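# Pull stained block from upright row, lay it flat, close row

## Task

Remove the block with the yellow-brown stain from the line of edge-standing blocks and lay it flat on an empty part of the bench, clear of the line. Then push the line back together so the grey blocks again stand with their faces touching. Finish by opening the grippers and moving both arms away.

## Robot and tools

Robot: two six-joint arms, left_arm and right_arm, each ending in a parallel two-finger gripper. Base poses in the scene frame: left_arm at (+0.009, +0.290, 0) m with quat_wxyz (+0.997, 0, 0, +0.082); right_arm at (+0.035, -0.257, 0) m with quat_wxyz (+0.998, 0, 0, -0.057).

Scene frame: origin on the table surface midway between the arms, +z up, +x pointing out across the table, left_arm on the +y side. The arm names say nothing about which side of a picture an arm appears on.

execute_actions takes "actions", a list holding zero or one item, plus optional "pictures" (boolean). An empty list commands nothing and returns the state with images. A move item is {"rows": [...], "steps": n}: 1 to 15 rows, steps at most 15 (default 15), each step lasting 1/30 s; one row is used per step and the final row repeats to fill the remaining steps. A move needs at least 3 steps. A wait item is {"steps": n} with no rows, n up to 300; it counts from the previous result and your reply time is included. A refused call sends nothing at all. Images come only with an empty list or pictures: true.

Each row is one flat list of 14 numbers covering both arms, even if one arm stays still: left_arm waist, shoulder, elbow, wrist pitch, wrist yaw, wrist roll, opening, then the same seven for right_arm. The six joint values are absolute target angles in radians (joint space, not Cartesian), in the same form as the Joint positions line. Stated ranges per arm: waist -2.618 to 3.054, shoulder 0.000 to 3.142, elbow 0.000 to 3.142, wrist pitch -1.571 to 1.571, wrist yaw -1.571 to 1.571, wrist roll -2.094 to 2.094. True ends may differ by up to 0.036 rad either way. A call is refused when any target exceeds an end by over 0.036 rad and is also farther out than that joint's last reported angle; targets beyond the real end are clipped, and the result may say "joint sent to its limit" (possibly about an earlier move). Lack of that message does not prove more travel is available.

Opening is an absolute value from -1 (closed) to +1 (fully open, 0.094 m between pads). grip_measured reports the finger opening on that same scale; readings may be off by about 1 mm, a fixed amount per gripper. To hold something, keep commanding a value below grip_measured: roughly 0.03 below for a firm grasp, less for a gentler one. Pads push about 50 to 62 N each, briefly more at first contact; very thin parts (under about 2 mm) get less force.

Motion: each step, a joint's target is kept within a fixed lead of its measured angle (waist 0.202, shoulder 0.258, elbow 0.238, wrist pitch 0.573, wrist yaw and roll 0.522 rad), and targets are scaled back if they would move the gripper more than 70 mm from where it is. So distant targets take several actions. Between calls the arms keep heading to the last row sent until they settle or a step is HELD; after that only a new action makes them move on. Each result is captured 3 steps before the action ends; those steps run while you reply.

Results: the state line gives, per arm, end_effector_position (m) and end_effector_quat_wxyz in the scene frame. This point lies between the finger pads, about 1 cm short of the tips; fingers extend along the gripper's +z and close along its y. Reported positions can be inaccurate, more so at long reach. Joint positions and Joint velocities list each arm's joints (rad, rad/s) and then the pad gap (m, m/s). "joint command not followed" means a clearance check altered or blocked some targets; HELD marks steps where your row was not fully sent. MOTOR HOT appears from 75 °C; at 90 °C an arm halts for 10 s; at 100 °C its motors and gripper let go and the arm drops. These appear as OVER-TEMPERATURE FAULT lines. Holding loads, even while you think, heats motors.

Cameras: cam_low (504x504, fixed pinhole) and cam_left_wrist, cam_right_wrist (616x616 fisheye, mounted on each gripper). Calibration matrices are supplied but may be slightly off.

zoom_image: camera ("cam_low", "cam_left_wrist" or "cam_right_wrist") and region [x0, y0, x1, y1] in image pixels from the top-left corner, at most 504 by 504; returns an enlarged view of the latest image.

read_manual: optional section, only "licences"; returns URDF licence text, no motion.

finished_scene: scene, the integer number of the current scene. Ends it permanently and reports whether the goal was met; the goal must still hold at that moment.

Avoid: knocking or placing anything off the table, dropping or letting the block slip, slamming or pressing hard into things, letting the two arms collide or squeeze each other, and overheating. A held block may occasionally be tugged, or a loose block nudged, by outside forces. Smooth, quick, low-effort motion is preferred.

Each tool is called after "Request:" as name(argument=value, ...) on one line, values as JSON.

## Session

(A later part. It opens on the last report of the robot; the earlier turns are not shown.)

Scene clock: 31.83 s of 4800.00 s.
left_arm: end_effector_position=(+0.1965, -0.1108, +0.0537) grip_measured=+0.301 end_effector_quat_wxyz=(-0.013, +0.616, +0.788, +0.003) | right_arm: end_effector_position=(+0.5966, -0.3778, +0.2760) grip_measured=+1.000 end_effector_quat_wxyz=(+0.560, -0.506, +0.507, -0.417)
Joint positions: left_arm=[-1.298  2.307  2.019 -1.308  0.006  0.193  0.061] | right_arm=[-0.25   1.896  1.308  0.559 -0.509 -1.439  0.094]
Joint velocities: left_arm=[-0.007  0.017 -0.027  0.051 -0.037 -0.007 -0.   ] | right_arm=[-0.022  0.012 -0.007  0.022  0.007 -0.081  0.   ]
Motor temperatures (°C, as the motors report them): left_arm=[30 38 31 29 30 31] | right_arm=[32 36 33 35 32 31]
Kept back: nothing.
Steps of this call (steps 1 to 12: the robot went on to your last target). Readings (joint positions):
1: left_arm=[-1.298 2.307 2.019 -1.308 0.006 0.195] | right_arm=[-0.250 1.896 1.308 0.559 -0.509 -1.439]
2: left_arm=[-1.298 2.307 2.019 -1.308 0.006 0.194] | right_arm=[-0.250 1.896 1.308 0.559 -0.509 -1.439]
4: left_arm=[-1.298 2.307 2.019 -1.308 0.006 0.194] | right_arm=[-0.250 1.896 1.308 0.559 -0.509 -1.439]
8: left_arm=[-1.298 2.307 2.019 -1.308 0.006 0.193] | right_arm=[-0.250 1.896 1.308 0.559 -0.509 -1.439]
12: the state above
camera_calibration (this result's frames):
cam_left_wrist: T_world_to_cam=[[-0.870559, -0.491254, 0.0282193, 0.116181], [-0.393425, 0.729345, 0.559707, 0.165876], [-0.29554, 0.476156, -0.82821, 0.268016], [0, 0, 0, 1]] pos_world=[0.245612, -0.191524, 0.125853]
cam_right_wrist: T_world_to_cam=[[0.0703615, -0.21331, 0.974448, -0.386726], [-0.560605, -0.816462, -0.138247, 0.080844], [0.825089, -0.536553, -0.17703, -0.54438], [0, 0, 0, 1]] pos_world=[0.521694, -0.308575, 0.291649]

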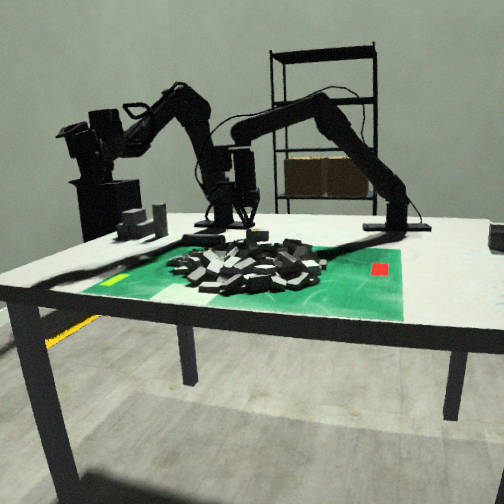

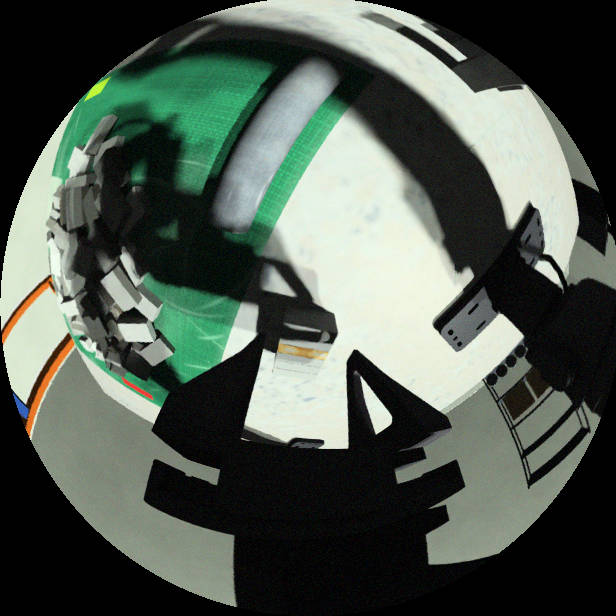

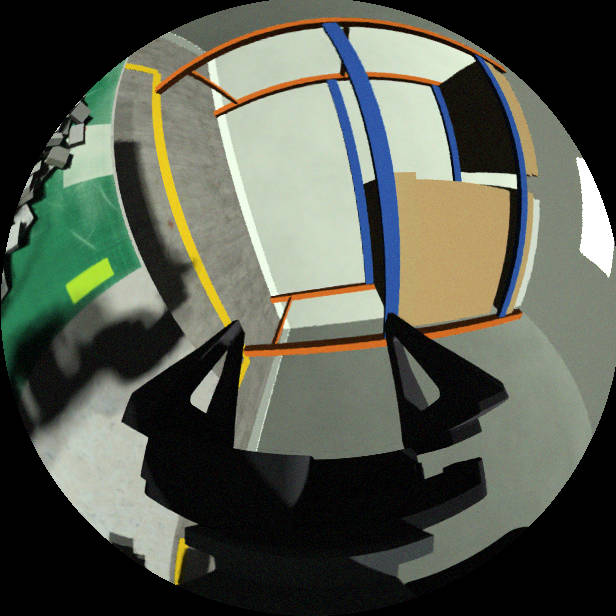

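Request:
zoom_image(camera="cam_left_wrist", region=[256, 310, 328, 382])

Request:
zoom_image(camera="cam_left_wrist", region=[300, 310, 372, 382])

Region (256, 310, 328, 382) of cam_left_wrist's 616x616 image, scaled by 7.000, with more detail than that image has.

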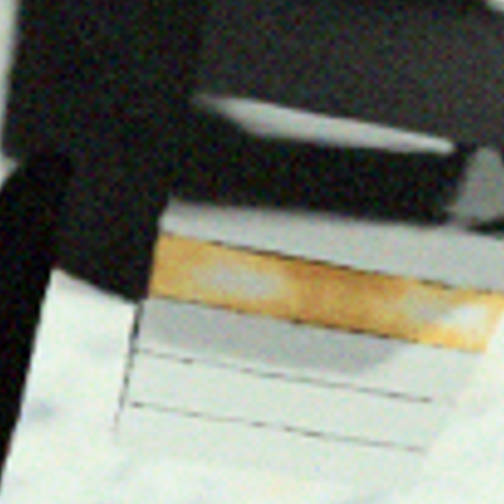

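Region (300, 310, 372, 382) of cam_left_wrist's 616x616 image, scaled by 7.000, with more detail than that image has.

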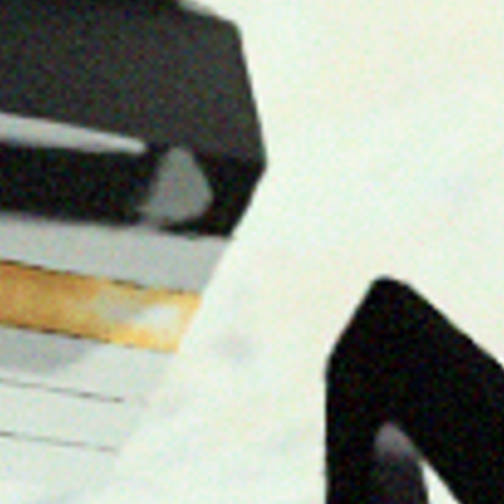

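Request:
execute_actions(actions=[{"rows": [[-1.3071,2.3129,2.0422,-1.3009,0,0.1854,0.29,-0.25,1.896,1.308,0.559,-0.516,-1.438,1],[-1.3071,2.3141,2.0379,-1.2964,0,0.1838,0.28,-0.25,1.896,1.308,0.559,-0.516,-1.438,1],[-1.3071,2.3160,2.0318,-1.2899,0,0.1815,0.26,-0.25,1.896,1.308,0.559,-0.516,-1.438,1],[-1.3071,2.3182,2.0242,-1.2819,0,0.1786,0.23,-0.25,1.896,1.308,0.559,-0.516,-1.438,1],[-1.3071,2.3207,2.0161,-1.2733,0,0.1755,0.2,-0.25,1.896,1.308,0.559,-0.516,-1.438,1],[-1.3071,2.3231,2.0079,-1.2646,0,0.1724,0.17,-0.25,1.896,1.308,0.559,-0.516,-1.438,1],[-1.3071,2.3253,2.0003,-1.2566,0,0.1695,0.14,-0.25,1.896,1.308,0.559,-0.516,-1.438,1],[-1.3071,2.3272,1.9942,-1.2501,0,0.1672,0.12,-0.25,1.896,1.308,0.559,-0.516,-1.438,1],[-1.3071,2.3284,1.9899,-1.2456,0,0.1656,0.105,-0.25,1.896,1.308,0.559,-0.516,-1.438,1],[-1.3071,2.3289,1.9884,-1.244,0,0.165,0.1,-0.25,1.896,1.308,0.559,-0.516,-1.438,1]], "steps": 15}])

Request:
execute_actions(actions=[{"steps": 12}], pictures=true)

Scene clock: 37.93 s of 4800.00 s.
left_arm: end_effector_position=(+0.1992, -0.1165, +0.0486) grip_measured=+0.102 end_effector_quat_wxyz=(-0.003, +0.609, +0.793, -0.002) | right_arm: end_effector_position=(+0.5966, -0.3778, +0.2760) grip_measured=+1.000 end_effector_quat_wxyz=(+0.560, -0.506, +0.507, -0.417)
Joint positions: left_arm=[-1.298  2.311  2.005 -1.267  0.006  0.177  0.052] | right_arm=[-0.25   1.896  1.308  0.559 -0.509 -1.439  0.094]
Joint velocities: left_arm=[-0.002  0.081 -0.076  0.037 -0.022 -0.007  0.001] | right_arm=[-0.012 -0.002  0.007 -0.022  0.022 -0.007  0.   ]
Motor temperatures (°C, as the motors report them): left_arm=[30 39 31 29 30 31] | right_arm=[32 37 33 36 32 31]
Steps of this call (steps 1 to 15: the robot went on to your last target; steps 16 to 90: nothing new was sent; then 2.70 s passed at rest; steps 91 to 102: the first 12 steps of this action). Readings (joint positions):
91: left_arm=[-1.298 2.307 2.019 -1.308 0.006 0.193] | right_arm=[-0.250 1.896 1.308 0.559 -0.509 -1.439]
92: left_arm=[-1.298 2.307 2.019 -1.308 0.006 0.193] | right_arm=[-0.250 1.896 1.308 0.559 -0.509 -1.439]
94: left_arm=[-1.298 2.307 2.019 -1.306 0.006 0.191] | right_arm=[-0.250 1.896 1.308 0.559 -0.509 -1.439]
98: left_arm=[-1.298 2.307 2.017 -1.287 0.006 0.183] | right_arm=[-0.250 1.896 1.308 0.559 -0.509 -1.439]
102: the state above

Scene clock: 38.33 s of 4800.00 s.
left_arm: end_effector_position=(+0.1993, -0.1167, +0.0426) grip_measured=+0.101 end_effector_quat_wxyz=(-0.005, +0.608, +0.794, -0.001) | right_arm: end_effector_position=(+0.5966, -0.3778, +0.2760) grip_measured=+1.000 end_effector_quat_wxyz=(+0.560, -0.506, +0.507, -0.417)
Joint positions: left_arm=[-1.298  2.321  1.999 -1.257  0.006  0.172  0.052] | right_arm=[-0.25   1.896  1.308  0.559 -0.509 -1.439  0.094]
Joint velocities: left_arm=[-0.007 -0.017  0.002 -0.022  0.051 -0.095 -0.   ] | right_arm=[-0.002 -0.027 -0.012 -0.037 -0.007 -0.066  0.   ]
Motor temperatures (°C, as the motors report them): left_arm=[30 39 31 29 30 31] | right_arm=[32 37 33 36 32 31]
Kept back: nothing.
Steps of this call (steps 1 to 3: the last 3 steps of your previous action; steps 4 to 12: the robot went on to your last target). Readings (joint positions):
1: left_arm=[-1.298 2.313 2.003 -1.265 0.006 0.176] | right_arm=[-0.250 1.896 1.308 0.559 -0.509 -1.439]
2: left_arm=[-1.298 2.316 2.002 -1.263 0.006 0.175] | right_arm=[-0.250 1.896 1.308 0.559 -0.509 -1.439]
4: left_arm=[-1.298 2.320 2.000 -1.261 0.006 0.174] | right_arm=[-0.250 1.896 1.308 0.559 -0.509 -1.439]
8: left_arm=[-1.298 2.321 1.999 -1.258 0.006 0.173] | right_arm=[-0.250 1.896 1.308 0.559 -0.509 -1.439]
12: the state above
camera_calibration (this result's frames):
cam_left_wrist: T_world_to_cam=[[-0.860483, -0.508632, 0.0293739, 0.111911], [-0.412702, 0.729679, 0.545202, 0.18203], [-0.29874, 0.457014, -0.83779, 0.261242], [0, 0, 0, 1]] pos_world=[0.249465, -0.195293, 0.116336]
cam_right_wrist: T_world_to_cam=[[0.0703615, -0.21331, 0.974448, -0.386726], [-0.560605, -0.816462, -0.138247, 0.080844], [0.825089, -0.536553, -0.17703, -0.54438], [0, 0, 0, 1]] pos_world=[0.521694, -0.308575, 0.291649]

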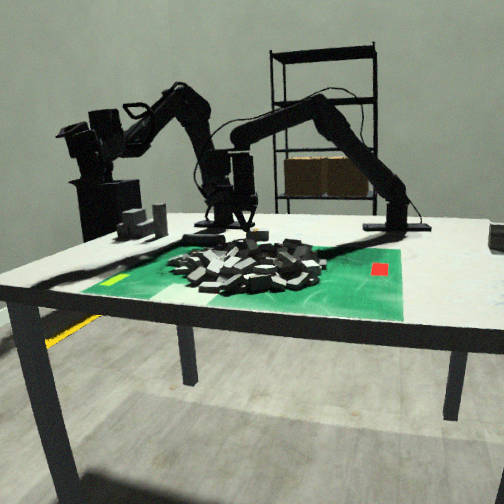

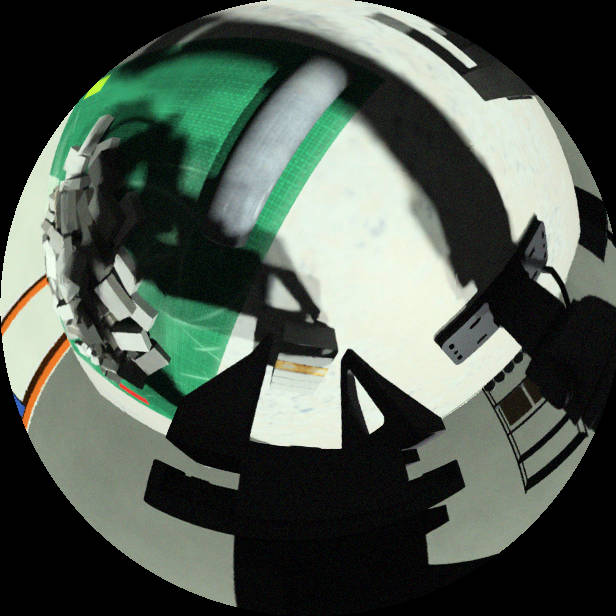

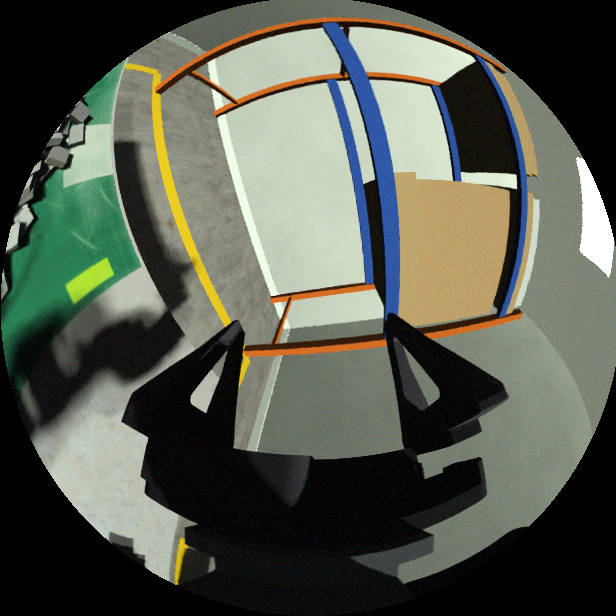

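Request:
zoom_image(camera="cam_left_wrist", region=[256, 310, 366, 400])

Region (256, 310, 366, 400) of cam_left_wrist's 616x616 image, scaled by 4.582, with more detail than that image has; it fills the top 412 rows of this view, and the rest is white.

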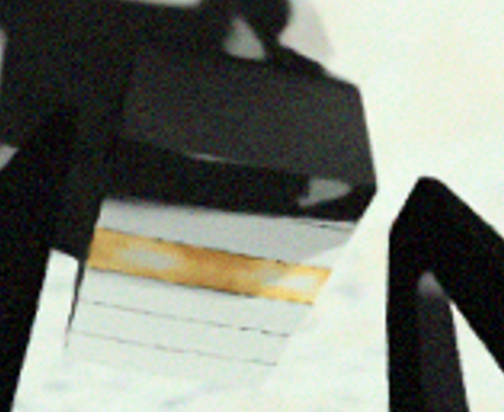

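Request:
execute_actions(actions=[{"rows": [[-1.3071,2.3294,1.9879,-1.244,0,0.165,0.08,-0.25,1.896,1.308,0.559,-0.516,-1.438,1],[-1.3071,2.3306,1.9866,-1.244,0,0.165,0.05,-0.25,1.896,1.308,0.559,-0.516,-1.438,1],[-1.3071,2.3322,1.9849,-1.244,0,0.165,0.02,-0.25,1.896,1.308,0.559,-0.516,-1.438,1],[-1.3071,2.3338,1.9832,-1.244,0,0.165,-0.01,-0.25,1.896,1.308,0.559,-0.516,-1.438,1],[-1.3071,2.3350,1.9819,-1.244,0,0.165,-0.035,-0.25,1.896,1.308,0.559,-0.516,-1.438,1],[-1.3071,2.3355,1.9814,-1.244,0,0.165,-0.05,-0.25,1.896,1.308,0.559,-0.516,-1.438,1]], "steps": 15}])

Request:
execute_actions(actions=[{"steps": 9}], pictures=true)

Scene clock: 39.80 s of 4800.00 s.
left_arm: end_effector_position=(+0.1994, -0.1170, +0.0426) grip_measured=-0.049 end_effector_quat_wxyz=(-0.005, +0.607, +0.794, -0.001) | right_arm: end_effector_position=(+0.5966, -0.3778, +0.2760) grip_measured=+1.000 end_effector_quat_wxyz=(+0.560, -0.506, +0.507, -0.417)
Joint positions: left_arm=[-1.298  2.321  1.999 -1.256  0.006  0.172  0.045] | right_arm=[-0.25   1.896  1.308  0.559 -0.509 -1.439  0.094]
Joint velocities: left_arm=[ 0.017 -0.012 -0.007 -0.022  0.095  0.037  0.   ] | right_arm=[ 0.007 -0.002 -0.007  0.037  0.051 -0.051  0.   ]
Motor temperatures (°C, as the motors report them): left_arm=[30 39 31 29 30 31] | right_arm=[32 37 33 36 32 31]
Steps of this call (steps 1 to 30: the robot went on to your last target; steps 31 to 32: nothing new was sent; steps 33 to 44: the first 12 steps of this action). Readings (joint positions):
33: left_arm=[-1.298 2.321 1.999 -1.256 0.006 0.172] | right_arm=[-0.250 1.896 1.308 0.559 -0.509 -1.439]
34: left_arm=[-1.298 2.321 1.999 -1.256 0.006 0.172] | right_arm=[-0.250 1.896 1.308 0.559 -0.509 -1.439]
36: left_arm=[-1.298 2.321 1.999 -1.256 0.006 0.172] | right_arm=[-0.250 1.896 1.308 0.559 -0.509 -1.439]
40: left_arm=[-1.298 2.321 1.999 -1.256 0.006 0.172] | right_arm=[-0.250 1.896 1.308 0.559 -0.509 -1.439]
44: the state above

Scene clock: 40.10 s of 4800.00 s.
left_arm: end_effector_position=(+0.1994, -0.1170, +0.0426) grip_measured=-0.049 end_effector_quat_wxyz=(-0.005, +0.607, +0.794, -0.001) | right_arm: end_effector_position=(+0.5966, -0.3778, +0.2760) grip_measured=+1.000 end_effector_quat_wxyz=(+0.560, -0.506, +0.507, -0.417)
Joint positions: left_arm=[-1.298  2.321  1.999 -1.256  0.006  0.172  0.045] | right_arm=[-0.25   1.896  1.308  0.559 -0.509 -1.439  0.094]
Joint velocities: left_arm=[ 0.007 -0.002  0.007 -0.007 -0.051 -0.095  0.   ] | right_arm=[-0.012  0.017  0.007 -0.081 -0.037 -0.022  0.   ]
Motor temperatures (°C, as the motors report them): left_arm=[30 39 31 29 30 31] | right_arm=[32 37 33 36 32 31]
Kept back: nothing.
Steps of this call (steps 1 to 3: the last 3 steps of your previous action; steps 4 to 9: the robot went on to your last target). Readings (joint positions):
1: left_arm=[-1.298 2.321 1.999 -1.256 0.006 0.172] | right_arm=[-0.250 1.896 1.308 0.559 -0.509 -1.439]
2: left_arm=[-1.298 2.321 1.999 -1.256 0.006 0.172] | right_arm=[-0.250 1.896 1.308 0.559 -0.509 -1.439]
4: left_arm=[-1.298 2.321 1.999 -1.256 0.006 0.172] | right_arm=[-0.250 1.896 1.308 0.559 -0.509 -1.439]
8: left_arm=[-1.298 2.321 1.999 -1.256 0.006 0.172] | right_arm=[-0.250 1.896 1.308 0.559 -0.509 -1.439]
9: the state above
camera_calibration (this result's frames):
cam_left_wrist: T_world_to_cam=[[-0.860303, -0.508929, 0.0294813, 0.111808], [-0.413246, 0.730085, 0.544247, 0.182465], [-0.298507, 0.456034, -0.838407, 0.261258], [0, 0, 0, 1]] pos_world=[0.249579, -0.195455, 0.116439]
cam_right_wrist: T_world_to_cam=[[0.0703615, -0.21331, 0.974448, -0.386726], [-0.560605, -0.816462, -0.138247, 0.080844], [0.825089, -0.536553, -0.17703, -0.54438], [0, 0, 0, 1]] pos_world=[0.521694, -0.308575, 0.291649]

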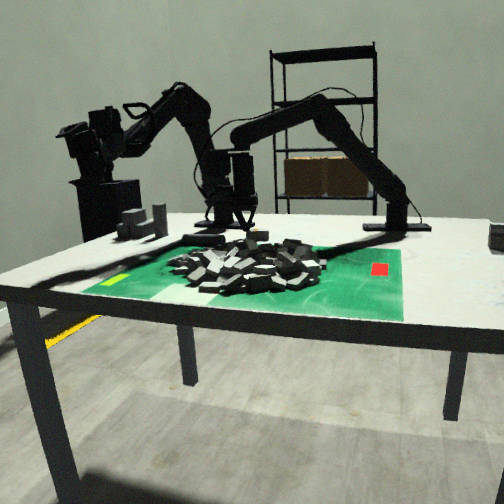

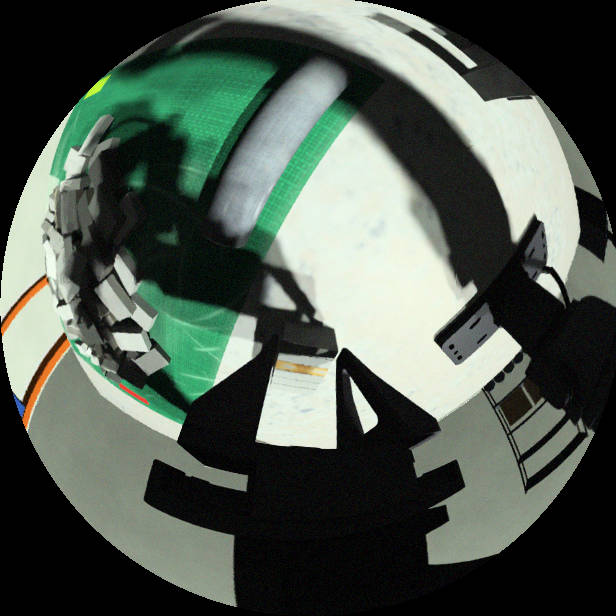

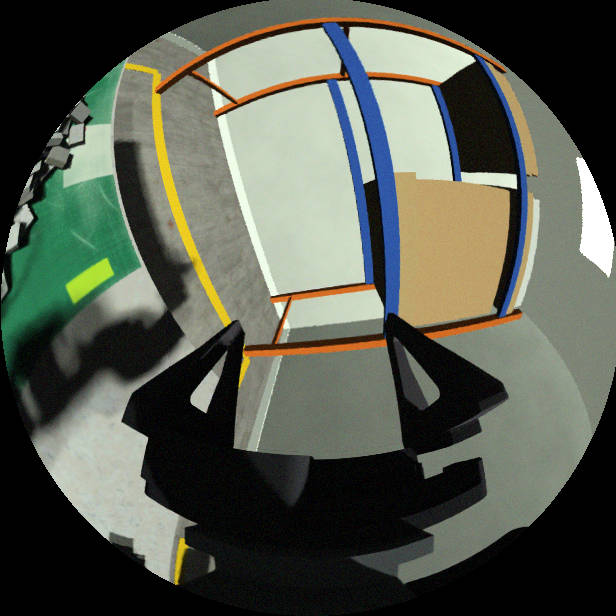

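Request:
execute_actions(actions=[{"rows": [[-1.3071,2.3370,1.9850,-1.244,0,0.165,-0.06,-0.25,1.896,1.308,0.559,-0.516,-1.438,1],[-1.3071,2.3385,1.9884,-1.244,0,0.165,-0.07,-0.25,1.896,1.308,0.559,-0.516,-1.438,1],[-1.3071,2.3400,1.9884,-1.244,0,0.165,-0.08,-0.25,1.896,1.308,0.559,-0.516,-1.438,1]], "steps": 15}])

Scene clock: 41.27 s of 4800.00 s.
left_arm: end_effector_position=(+0.1994, -0.1170, +0.0426) grip_measured=-0.079 end_effector_quat_wxyz=(-0.005, +0.607, +0.794, -0.001) | right_arm: end_effector_position=(+0.5966, -0.3778, +0.2760) grip_measured=+1.000 end_effector_quat_wxyz=(+0.560, -0.506, +0.507, -0.417)
Joint positions: left_arm=[-1.298  2.321  1.999 -1.256  0.006  0.172  0.043] | right_arm=[-0.25   1.896  1.308  0.559 -0.509 -1.439  0.094]
Joint velocities: left_arm=[-0.017 -0.002 -0.007  0.037  0.022  0.022 -0.001] | right_arm=[ 0.002 -0.007 -0.002  0.037 -0.022  0.051  0.   ]
Motor temperatures (°C, as the motors report them): left_arm=[30 39 31 29 30 31] | right_arm=[32 37 33 36 32 31]
Steps of this call (steps 1 to 15: the robot went on to your last target; steps 16 to 23: nothing new was sent; steps 24 to 35: the first 12 steps of this action). Readings (joint positions):
24: left_arm=[-1.298 2.321 1.999 -1.256 0.006 0.172] | right_arm=[-0.250 1.896 1.308 0.559 -0.509 -1.439]
25: left_arm=[-1.298 2.321 1.999 -1.256 0.006 0.172] | right_arm=[-0.250 1.896 1.308 0.559 -0.509 -1.439]
27: left_arm=[-1.298 2.321 1.999 -1.256 0.006 0.172] | right_arm=[-0.250 1.896 1.308 0.559 -0.509 -1.439]
31: left_arm=[-1.298 2.321 1.999 -1.256 0.006 0.172] | right_arm=[-0.250 1.896 1.308 0.559 -0.509 -1.439]
35: the state above

Request:
execute_actions(actions=[{"rows": [[-1.3071,2.345,1.9884,-1.244,0,0.165,-0.08,-0.25,1.896,1.308,0.559,-0.516,-1.438,1],[-1.3071,2.350,1.9884,-1.244,0,0.165,-0.08,-0.25,1.896,1.308,0.559,-0.516,-1.438,1],[-1.3071,2.350,1.9884,-1.244,0,0.165,-0.08,-0.25,1.896,1.308,0.559,-0.516,-1.438,1],[-1.3071,2.345,1.9884,-1.244,0,0.165,-0.08,-0.25,1.896,1.308,0.559,-0.516,-1.438,1],[-1.3071,2.340,1.9884,-1.244,0,0.165,-0.08,-0.25,1.896,1.308,0.559,-0.516,-1.438,1]], "steps": 15}])

Scene clock: 41.87 s of 4800.00 s.
left_arm: end_effector_position=(+0.1990, -0.1162, +0.0370) grip_measured=-0.079 end_effector_quat_wxyz=(-0.010, +0.607, +0.794, +0.002) | right_arm: end_effector_position=(+0.5966, -0.3778, +0.2760) grip_measured=+1.000 end_effector_quat_wxyz=(+0.560, -0.506, +0.507, -0.417)
Joint positions: left_arm=[-1.298  2.334  1.999 -1.255  0.006  0.172  0.043] | right_arm=[-0.25   1.896  1.308  0.559 -0.509 -1.439  0.094]
Joint velocities: left_arm=[-0.007 -0.007 -0.002  0.022  0.051 -0.081 -0.001] | right_arm=[-0.002  0.007 -0.002 -0.095  0.022  0.022  0.   ]
Motor temperatures (°C, as the motors report them): left_arm=[30 39 31 29 30 31] | right_arm=[32 37 33 36 32 31]
Steps of this call (steps 1 to 3: the last 3 steps of your previous action; steps 4 to 6: the robot went on to your last target; steps 7 to 18: the first 12 steps of this action). Readings (joint positions):
7: left_arm=[-1.298 2.322 1.999 -1.256 0.006 0.172] | right_arm=[-0.250 1.896 1.308 0.559 -0.509 -1.439]
8: left_arm=[-1.298 2.323 1.999 -1.255 0.006 0.172] | right_arm=[-0.250 1.896 1.308 0.559 -0.509 -1.439]
10: left_arm=[-1.298 2.329 1.999 -1.255 0.006 0.172] | right_arm=[-0.250 1.896 1.308 0.559 -0.509 -1.439]
14: left_arm=[-1.298 2.334 1.999 -1.255 0.006 0.172] | right_arm=[-0.250 1.896 1.308 0.559 -0.509 -1.439]
18: the state above

Request:
execute_actions(actions=[{"rows": [[-1.3071,2.340,1.9884,-1.244,0,0.165,-0.10,-0.25,1.896,1.308,0.559,-0.516,-1.438,1],[-1.3071,2.340,1.9884,-1.244,0,0.165,-0.12,-0.25,1.896,1.308,0.559,-0.516,-1.438,1],[-1.3071,2.340,1.9884,-1.244,0,0.165,-0.14,-0.25,1.896,1.308,0.559,-0.516,-1.438,1],[-1.3071,2.340,1.9884,-1.244,0,0.165,-0.155,-0.25,1.896,1.308,0.559,-0.516,-1.438,1],[-1.3071,2.340,1.9884,-1.244,0,0.165,-0.17,-0.25,1.896,1.308,0.559,-0.516,-1.438,1],[-1.3071,2.340,1.9884,-1.244,0,0.165,-0.18,-0.25,1.896,1.308,0.559,-0.516,-1.438,1],[-1.3071,2.340,1.9884,-1.244,0,0.165,-0.19,-0.25,1.896,1.308,0.559,-0.516,-1.438,1],[-1.3071,2.340,1.9884,-1.244,0,0.165,-0.20,-0.25,1.896,1.308,0.559,-0.516,-1.438,1],[-1.3071,2.340,1.9884,-1.244,0,0.165,-0.21,-0.25,1.896,1.308,0.559,-0.516,-1.438,1]], "steps": 15}], pictures=true)

Scene clock: 42.57 s of 4800.00 s.
left_arm: end_effector_position=(+0.1990, -0.1162, +0.0370) grip_measured=-0.182 end_effector_quat_wxyz=(-0.010, +0.607, +0.794, +0.002) | right_arm: end_effector_position=(+0.5966, -0.3778, +0.2760) grip_measured=+1.000 end_effector_quat_wxyz=(+0.560, -0.506, +0.507, -0.417)
Joint positions: left_arm=[-1.298  2.334  1.999 -1.255  0.006  0.172  0.038] | right_arm=[-0.25   1.896  1.308  0.559 -0.509 -1.439  0.094]
Joint velocities: left_arm=[ 0.002  0.002  0.002 -0.007 -0.051 -0.037 -0.001] | right_arm=[-0.002 -0.002 -0.007  0.007 -0.022  0.051  0.   ]
Motor temperatures (°C, as the motors report them): left_arm=[30 39 31 29 30 31] | right_arm=[32 37 33 36 32 31]
Steps of this call (steps 1 to 3: the last 3 steps of your previous action; steps 4 to 9: the robot went on to your last target; steps 10 to 21: the first 12 steps of this action). Readings (joint positions):
10: left_arm=[-1.298 2.334 1.999 -1.255 0.006 0.172] | right_arm=[-0.250 1.896 1.308 0.559 -0.509 -1.439]
11: left_arm=[-1.298 2.334 1.999 -1.255 0.006 0.172] | right_arm=[-0.250 1.896 1.308 0.559 -0.509 -1.439]
13: left_arm=[-1.298 2.334 1.999 -1.255 0.006 0.172] | right_arm=[-0.250 1.896 1.308 0.559 -0.509 -1.439]
17: left_arm=[-1.298 2.334 1.999 -1.255 0.006 0.172] | right_arm=[-0.250 1.896 1.308 0.559 -0.509 -1.439]
21: the state above
camera_calibration (this result's frames):
cam_left_wrist: T_world_to_cam=[[-0.860154, -0.509249, 0.028298, 0.11203], [-0.410406, 0.72401, 0.554416, 0.183149], [-0.302824, 0.465269, -0.831759, 0.257827], [0, 0, 0, 1]] pos_world=[0.249604, -0.195509, 0.109739]
cam_right_wrist: T_world_to_cam=[[0.0703615, -0.21331, 0.974448, -0.386726], [-0.560605, -0.816462, -0.138247, 0.080844], [0.825089, -0.536553, -0.17703, -0.54438], [0, 0, 0, 1]] pos_world=[0.521694, -0.308575, 0.291649]

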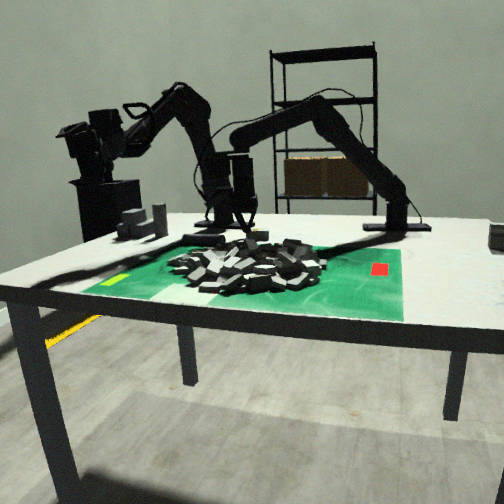

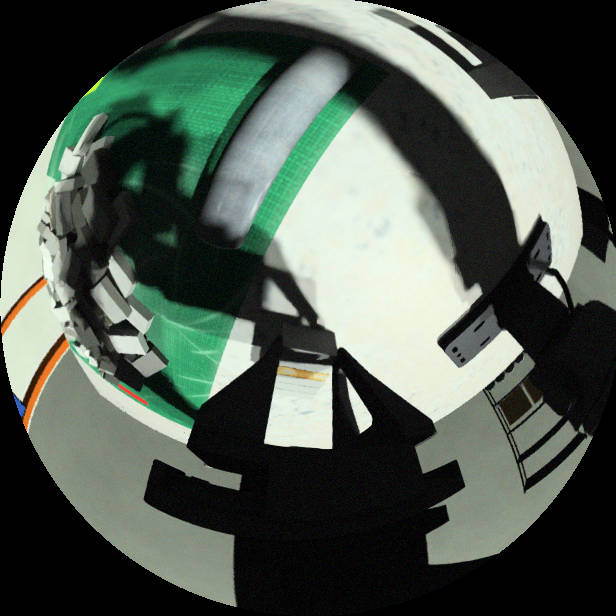

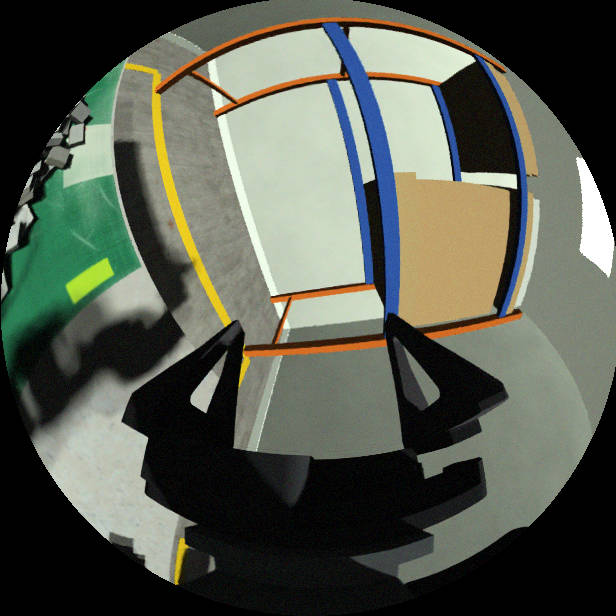

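Request:
execute_actions(actions=[{"steps": 4}])

Request:
zoom_image(camera="cam_left_wrist", region=[260, 320, 360, 410])

Scene clock: 42.70 s of 4800.00 s.
left_arm: end_effector_position=(+0.1990, -0.1162, +0.0370) grip_measured=-0.182 end_effector_quat_wxyz=(-0.010, +0.607, +0.794, +0.002) | right_arm: end_effector_position=(+0.5966, -0.3778, +0.2760) grip_measured=+1.000 end_effector_quat_wxyz=(+0.560, -0.506, +0.507, -0.417)
Joint positions: left_arm=[-1.298  2.334  1.999 -1.255  0.006  0.172  0.038] | right_arm=[-0.25   1.896  1.308  0.559 -0.509 -1.439  0.094]
Joint velocities: left_arm=[ 0.017 -0.012  0.002  0.051 -0.007 -0.051 -0.001] | right_arm=[ 0.007 -0.002  0.012  0.037 -0.081 -0.007  0.   ]
Motor temperatures (°C, as the motors report them): left_arm=[30 39 31 29 30 31] | right_arm=[32 37 33 36 32 31]
Kept back: nothing.
Steps of this call (steps 1 to 3: the last 3 steps of your previous action; step 4: the robot went on to your last target). Readings (joint positions):
1: left_arm=[-1.298 2.334 1.999 -1.255 0.006 0.172] | right_arm=[-0.250 1.896 1.308 0.559 -0.509 -1.439]
2: left_arm=[-1.298 2.334 1.999 -1.255 0.006 0.172] | right_arm=[-0.250 1.896 1.308 0.559 -0.509 -1.439]
4: the state above

Region (260, 320, 360, 410) of cam_left_wrist's 616x616 image, scaled by 5.040, with more detail than that image has; it fills the top 454 rows of this view, and the rest is white.

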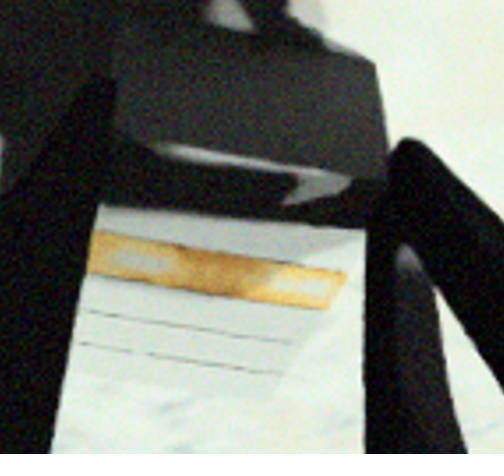

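Request:
execute_actions(actions=[{"rows": [[-1.3071,2.340,2.005,-1.256,0,0.165,-0.21,-0.25,1.896,1.308,0.559,-0.516,-1.438,1],[-1.3071,2.340,2.024,-1.266,0,0.165,-0.21,-0.25,1.896,1.308,0.559,-0.516,-1.438,1],[-1.3071,2.340,2.0274,-1.2675,0,0.165,-0.21,-0.25,1.896,1.308,0.559,-0.516,-1.438,1],[-1.310,2.3416,2.0368,-1.2715,0,0.165,-0.21,-0.25,1.896,1.308,0.559,-0.516,-1.438,1],[-1.313,2.3461,2.0508,-1.2775,0,0.165,-0.21,-0.25,1.896,1.308,0.559,-0.516,-1.438,1],[-1.316,2.3529,2.0681,-1.2850,0,0.165,-0.21,-0.25,1.896,1.308,0.559,-0.516,-1.438,1],[-1.319,2.3615,2.0874,-1.2933,0,0.165,-0.21,-0.25,1.896,1.308,0.559,-0.516,-1.438,1],[-1.319,2.3711,2.1073,-1.3019,0,0.165,-0.21,-0.25,1.896,1.308,0.559,-0.516,-1.438,1],[-1.317,2.3814,2.1266,-1.3102,0,0.165,-0.21,-0.25,1.896,1.308,0.559,-0.516,-1.438,1],[-1.315,2.3917,2.1439,-1.3177,0,0.165,-0.21,-0.25,1.896,1.308,0.559,-0.516,-1.438,1],[-1.313,2.4013,2.1579,-1.3237,0,0.165,-0.21,-0.25,1.896,1.308,0.559,-0.516,-1.438,1],[-1.313,2.4099,2.1673,-1.3277,0,0.165,-0.21,-0.25,1.896,1.308,0.559,-0.516,-1.438,1],[-1.313,2.4167,2.1707,-1.3292,0,0.165,-0.21,-0.25,1.896,1.308,0.559,-0.516,-1.438,1],[-1.313,2.4212,2.1707,-1.3292,0,0.165,-0.21,-0.25,1.896,1.308,0.559,-0.516,-1.438,1],[-1.313,2.4228,2.1707,-1.3292,0,0.165,-0.21,-0.25,1.896,1.308,0.559,-0.516,-1.438,1]], "steps": 15}])

Request:
execute_actions(actions=[{"steps": 14}], pictures=true)

Scene clock: 45.30 s of 4800.00 s.
left_arm: end_effector_position=(+0.2027, -0.1346, +0.0459) grip_measured=-0.182 end_effector_quat_wxyz=(+0.004, +0.611, +0.791, -0.005) | right_arm: end_effector_position=(+0.5966, -0.3778, +0.2760) grip_measured=+1.000 end_effector_quat_wxyz=(+0.560, -0.506, +0.507, -0.417)
Joint positions: left_arm=[-1.308  2.383  2.12  -1.295  0.005  0.172  0.038] | right_arm=[-0.25   1.896  1.308  0.559 -0.509 -1.439  0.094]
Joint velocities: left_arm=[ 0.007  0.203  0.442 -0.11  -0.022 -0.095 -0.   ] | right_arm=[-0.012 -0.007 -0.027  0.037 -0.007  0.022  0.   ]
Motor temperatures (°C, as the motors report them): left_arm=[30 39 31 29 30 31] | right_arm=[32 37 33 36 32 31]
Steps of this call (steps 1 to 15: the robot went on to your last target; steps 16 to 66: nothing new was sent; steps 67 to 78: the first 12 steps of this action). Readings (joint positions):
67: left_arm=[-1.298 2.334 1.999 -1.255 0.006 0.172] | right_arm=[-0.250 1.896 1.308 0.559 -0.509 -1.439]
68: left_arm=[-1.298 2.334 1.999 -1.255 0.006 0.172] | right_arm=[-0.250 1.896 1.308 0.559 -0.509 -1.439]
70: left_arm=[-1.298 2.334 2.000 -1.256 0.006 0.172] | right_arm=[-0.250 1.896 1.308 0.559 -0.509 -1.439]
74: left_arm=[-1.302 2.352 2.046 -1.278 0.005 0.172] | right_arm=[-0.250 1.896 1.308 0.559 -0.509 -1.439]
78: the state above

Scene clock: 45.77 s of 4800.00 s.
left_arm: end_effector_position=(+0.2023, -0.1336, +0.0374) grip_measured=-0.182 end_effector_quat_wxyz=(-0.008, +0.611, +0.791, +0.001) | right_arm: end_effector_position=(+0.5966, -0.3778, +0.2760) grip_measured=+1.000 end_effector_quat_wxyz=(+0.560, -0.506, +0.507, -0.417)
Joint positions: left_arm=[-1.308  2.416  2.145 -1.314  0.005  0.172  0.038] | right_arm=[-0.25   1.896  1.308  0.559 -0.509 -1.439  0.094]
Joint velocities: left_arm=[-0.022  0.012 -0.007  0.066 -0.007  0.022 -0.   ] | right_arm=[-0.007 -0.027  0.002 -0.022 -0.007  0.007  0.   ]
Motor temperatures (°C, as the motors report them): left_arm=[30 39 31 29 30 31] | right_arm=[32 37 33 36 32 31]
Kept back: nothing.
Steps of this call (steps 1 to 3: the last 3 steps of your previous action; steps 4 to 14: the robot went on to your last target). Readings (joint positions):
1: left_arm=[-1.308 2.390 2.132 -1.297 0.005 0.172] | right_arm=[-0.250 1.896 1.308 0.559 -0.509 -1.439]
2: left_arm=[-1.308 2.396 2.140 -1.299 0.005 0.172] | right_arm=[-0.250 1.896 1.308 0.559 -0.509 -1.439]
4: left_arm=[-1.308 2.405 2.145 -1.302 0.005 0.172] | right_arm=[-0.250 1.896 1.308 0.559 -0.509 -1.439]
8: left_arm=[-1.308 2.416 2.145 -1.311 0.005 0.172] | right_arm=[-0.250 1.896 1.308 0.559 -0.509 -1.439]
14: the state above
camera_calibration (this result's frames):
cam_left_wrist: T_world_to_cam=[[-0.865059, -0.500912, 0.0275608, 0.108099], [-0.405008, 0.729744, 0.550856, 0.196679], [-0.296043, 0.46536, -0.834145, 0.265914], [0, 0, 0, 1]] pos_world=[0.25189, -0.213123, 0.11049]
cam_right_wrist: T_world_to_cam=[[0.0703615, -0.21331, 0.974448, -0.386726], [-0.560605, -0.816462, -0.138247, 0.080844], [0.825089, -0.536553, -0.17703, -0.54438], [0, 0, 0, 1]] pos_world=[0.521694, -0.308575, 0.291649]

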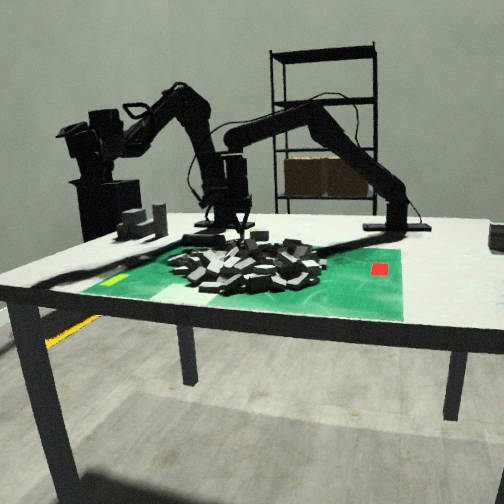

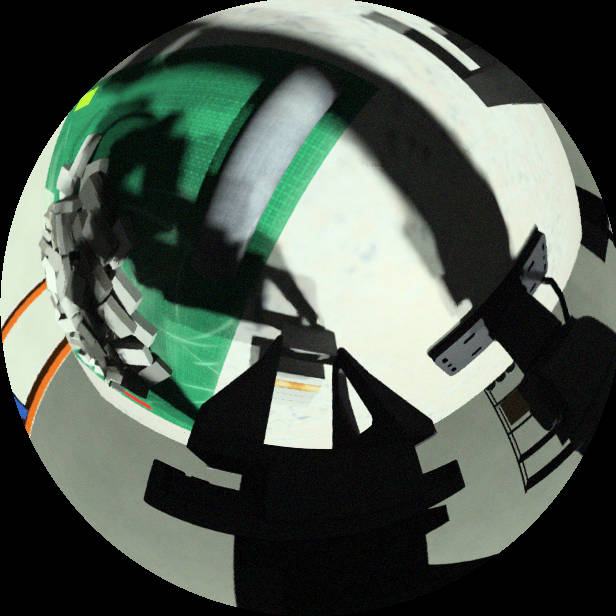

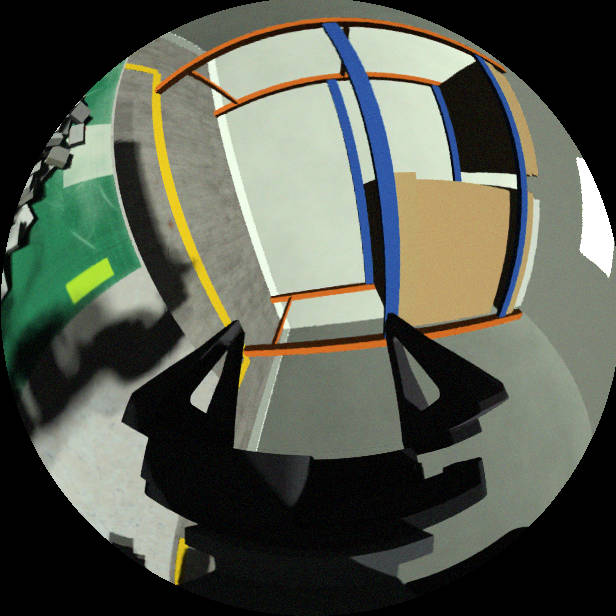

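Request:
execute_actions(actions=[{"rows": [[-1.313,2.4228,2.1707,-1.3292,0,0.165,-0.19,-0.25,1.896,1.308,0.559,-0.516,-1.438,1],[-1.313,2.4228,2.1707,-1.3292,0,0.165,-0.175,-0.25,1.896,1.308,0.559,-0.516,-1.438,1],[-1.313,2.4228,2.1707,-1.3292,0,0.165,-0.15,-0.25,1.896,1.308,0.559,-0.516,-1.438,1],[-1.313,2.4228,2.1707,-1.3292,0,0.165,-0.10,-0.25,1.896,1.308,0.559,-0.516,-1.438,1],[-1.313,2.4228,2.1707,-1.3292,0,0.165,-0.03,-0.25,1.896,1.308,0.559,-0.516,-1.438,1],[-1.313,2.4228,2.1707,-1.3292,0,0.165,0.05,-0.25,1.896,1.308,0.559,-0.516,-1.438,1],[-1.313,2.4228,2.1707,-1.3292,0,0.165,0.1,-0.25,1.896,1.308,0.559,-0.516,-1.438,1]], "steps": 12}], pictures=true)

Request:
zoom_image(camera="cam_left_wrist", region=[250, 310, 370, 420])

Scene clock: 46.40 s of 4800.00 s.
left_arm: end_effector_position=(+0.2019, -0.1326, +0.0374) grip_measured=+0.097 end_effector_quat_wxyz=(-0.010, +0.611, +0.791, +0.002) | right_arm: end_effector_position=(+0.5966, -0.3778, +0.2760) grip_measured=+1.000 end_effector_quat_wxyz=(+0.560, -0.506, +0.507, -0.417)
Joint positions: left_arm=[-1.308  2.416  2.145 -1.319  0.005  0.172  0.052] | right_arm=[-0.25   1.896  1.308  0.559 -0.509 -1.439  0.094]
Joint velocities: left_arm=[-0.007 -0.007  0.002 -0.007 -0.037 -0.051  0.003] | right_arm=[-0.007 -0.027 -0.007  0.007  0.051  0.007  0.   ]
Motor temperatures (°C, as the motors report them): left_arm=[30 39 31 29 30 31] | right_arm=[32 37 33 36 32 31]
Steps of this call (steps 1 to 10: the robot went on to your last target; steps 11 to 19: the first 9 steps of this action). Readings (joint positions):
11: left_arm=[-1.308 2.416 2.145 -1.314 0.005 0.172] | right_arm=[-0.250 1.896 1.308 0.559 -0.509 -1.439]
12: left_arm=[-1.308 2.416 2.145 -1.314 0.005 0.172] | right_arm=[-0.250 1.896 1.308 0.559 -0.509 -1.439]
14: left_arm=[-1.308 2.416 2.145 -1.314 0.005 0.172] | right_arm=[-0.250 1.896 1.308 0.559 -0.509 -1.439]
18: left_arm=[-1.308 2.416 2.145 -1.318 0.005 0.172] | right_arm=[-0.250 1.896 1.308 0.559 -0.509 -1.439]
19: the state above
camera_calibration (this result's frames):
cam_left_wrist: T_world_to_cam=[[-0.865012, -0.501017, 0.0271521, 0.108191], [-0.404047, 0.727634, 0.554342, 0.195197], [-0.297491, 0.468541, -0.831846, 0.265988], [0, 0, 0, 1]] pos_world=[0.251585, -0.212453, 0.110118]
cam_right_wrist: T_world_to_cam=[[0.0703615, -0.21331, 0.974448, -0.386726], [-0.560605, -0.816462, -0.138247, 0.080844], [0.825089, -0.536553, -0.17703, -0.54438], [0, 0, 0, 1]] pos_world=[0.521694, -0.308575, 0.291649]

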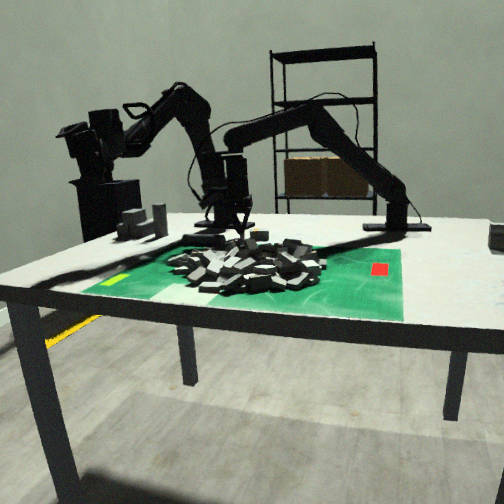

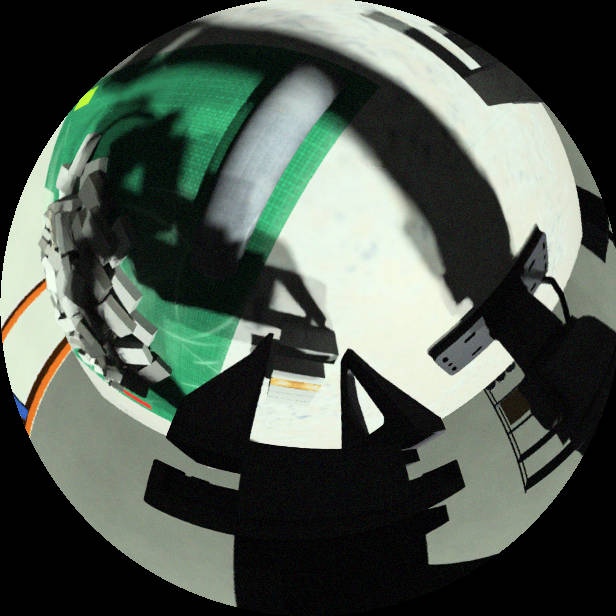

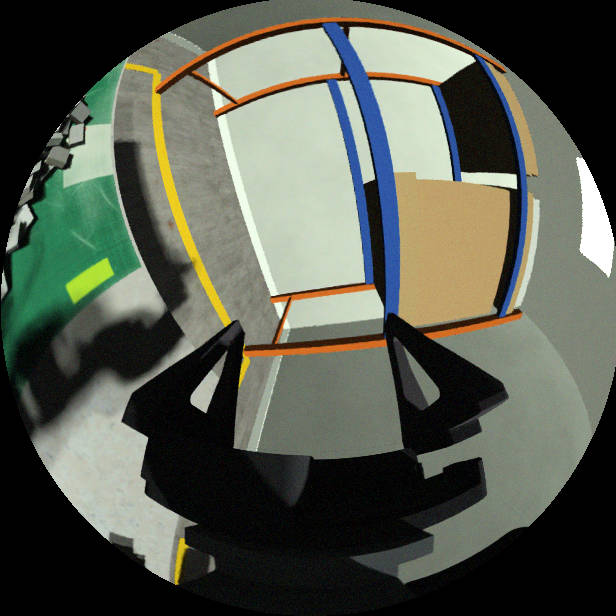

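Region (250, 310, 370, 420) of cam_left_wrist's 616x616 image, scaled by 4.200, with more detail than that image has; it fills the top 462 rows of this view, and the rest is white.

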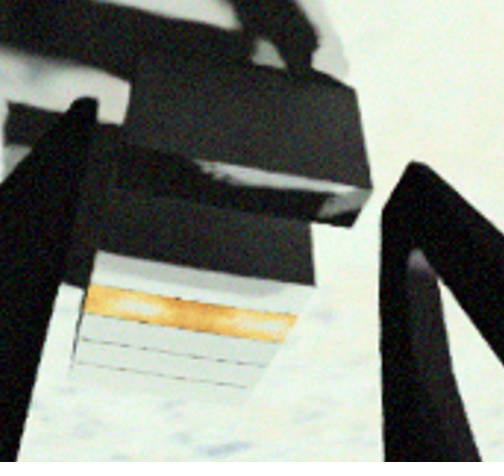

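Request:
execute_actions(actions=[])

Scene clock: 47.23 s of 4800.00 s.
left_arm: end_effector_position=(+0.2017, -0.1323, +0.0374) grip_measured=+0.099 end_effector_quat_wxyz=(-0.010, +0.611, +0.791, +0.003) | right_arm: end_effector_position=(+0.5966, -0.3778, +0.2760) grip_measured=+1.000 end_effector_quat_wxyz=(+0.560, -0.506, +0.507, -0.417)
Joint positions: left_arm=[-1.308  2.416  2.145 -1.32   0.005  0.172  0.052] | right_arm=[-0.25   1.896  1.308  0.559 -0.509 -1.439  0.094]
Joint velocities: left_arm=[-0.007  0.017 -0.017 -0.022 -0.022 -0.037 -0.   ] | right_arm=[ 0.002  0.007  0.002  0.051 -0.051 -0.11   0.   ]
Motor temperatures (°C, as the motors report them): left_arm=[30 39 31 29 30 31] | right_arm=[32 37 33 37 32 31]
Kept back: nothing.
Steps of this call (steps 1 to 3: the last 3 steps of your previous action; steps 4 to 15: the robot went on to your last target; steps 16 to 25: nothing new was sent). Readings (joint positions):
1: left_arm=[-1.308 2.416 2.145 -1.319 0.005 0.172] | right_arm=[-0.250 1.896 1.308 0.559 -0.509 -1.439]
2: left_arm=[-1.308 2.416 2.145 -1.319 0.005 0.172] | right_arm=[-0.250 1.896 1.308 0.559 -0.509 -1.439]
4: left_arm=[-1.308 2.416 2.145 -1.320 0.005 0.172] | right_arm=[-0.250 1.896 1.308 0.559 -0.509 -1.439]
8: left_arm=[-1.308 2.416 2.145 -1.320 0.005 0.172] | right_arm=[-0.250 1.896 1.308 0.559 -0.509 -1.439]
25: the state above
All arms were judged still, so your last target was given up. Only a new action makes them travel on or press farther. Fingers that are still opening or closing keep moving.
camera_calibration (this result's frames):
cam_left_wrist: T_world_to_cam=[[-0.864994, -0.501054, 0.0270033, 0.108225], [-0.403696, 0.726863, 0.555607, 0.194658], [-0.298017, 0.469696, -0.831006, 0.266014], [0, 0, 0, 1]] pos_world=[0.251473, -0.212208, 0.109983]
cam_right_wrist: T_world_to_cam=[[0.0703615, -0.21331, 0.974448, -0.386726], [-0.560605, -0.816462, -0.138247, 0.080844], [0.825089, -0.536553, -0.17703, -0.54438], [0, 0, 0, 1]] pos_world=[0.521694, -0.308575, 0.291649]

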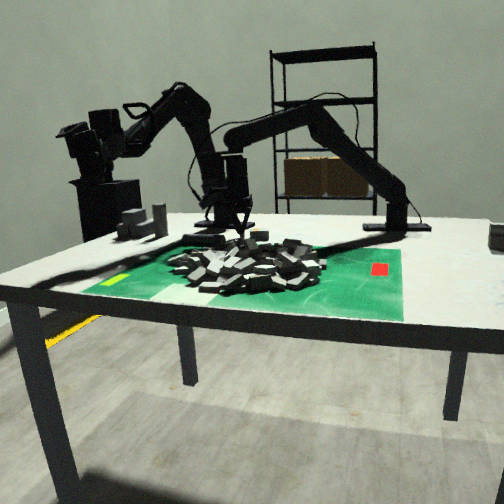

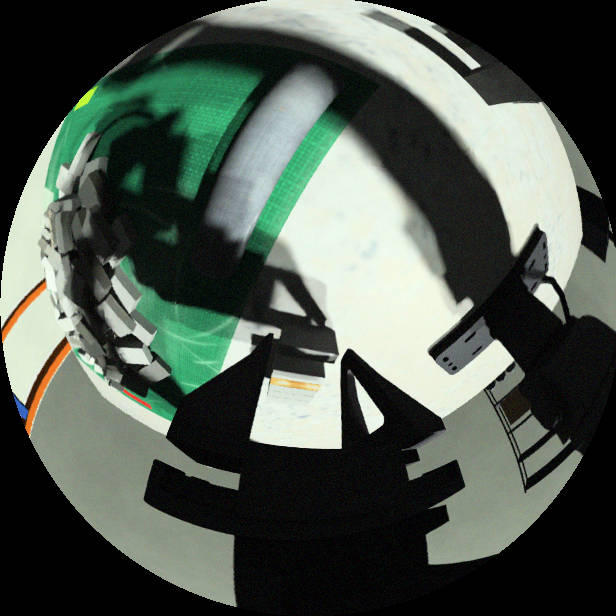

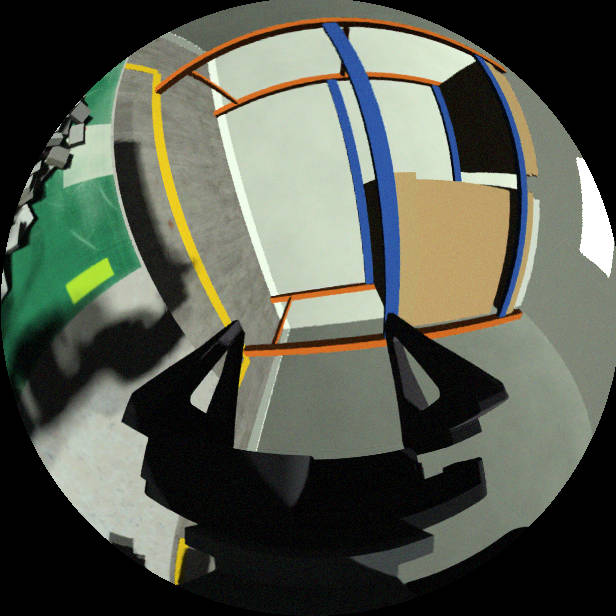

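Request:
zoom_image(camera="cam_left_wrist", region=[230, 290, 390, 450])

Request:
zoom_image(camera="cam_low", region=[170, 180, 310, 270])

Region (230, 290, 390, 450) of cam_left_wrist's 616x616 image, scaled by 3.150, with more detail than that image has.

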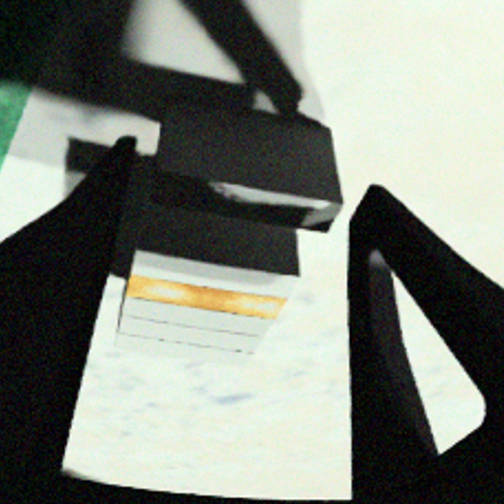

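Region (170, 180, 310, 270) of cam_low's 504x504 image, scaled by 3.600, with more detail than that image has; it fills the top 324 rows of this view, and the rest is white.

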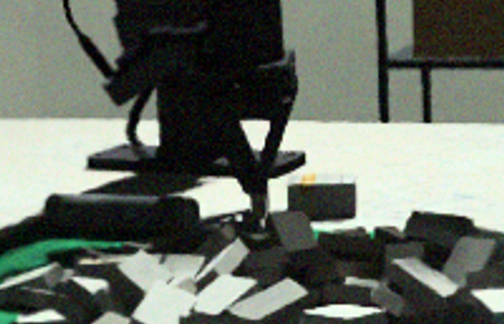

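Request:
zoom_image(camera="cam_left_wrist", region=[255, 325, 345, 415])

Region (255, 325, 345, 415) of cam_left_wrist's 616x616 image, scaled by 5.600, with more detail than that image has.

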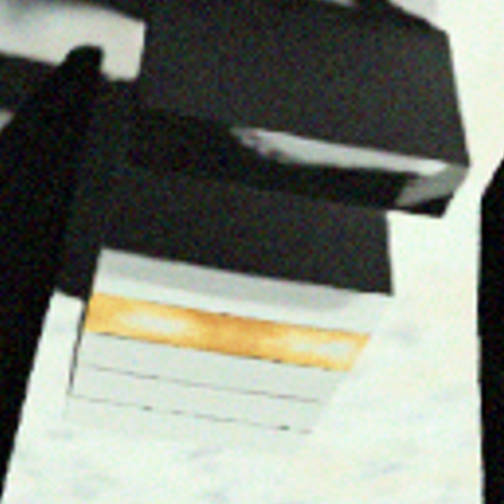

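Request:
zoom_image(camera="cam_low", region=[225, 215, 285, 255])

Region (225, 215, 285, 255) of cam_low's 504x504 image, scaled by 8.400, with more detail than that image has.

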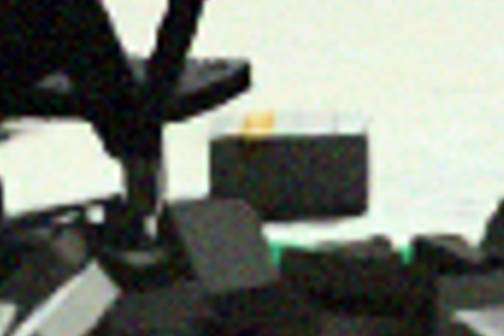

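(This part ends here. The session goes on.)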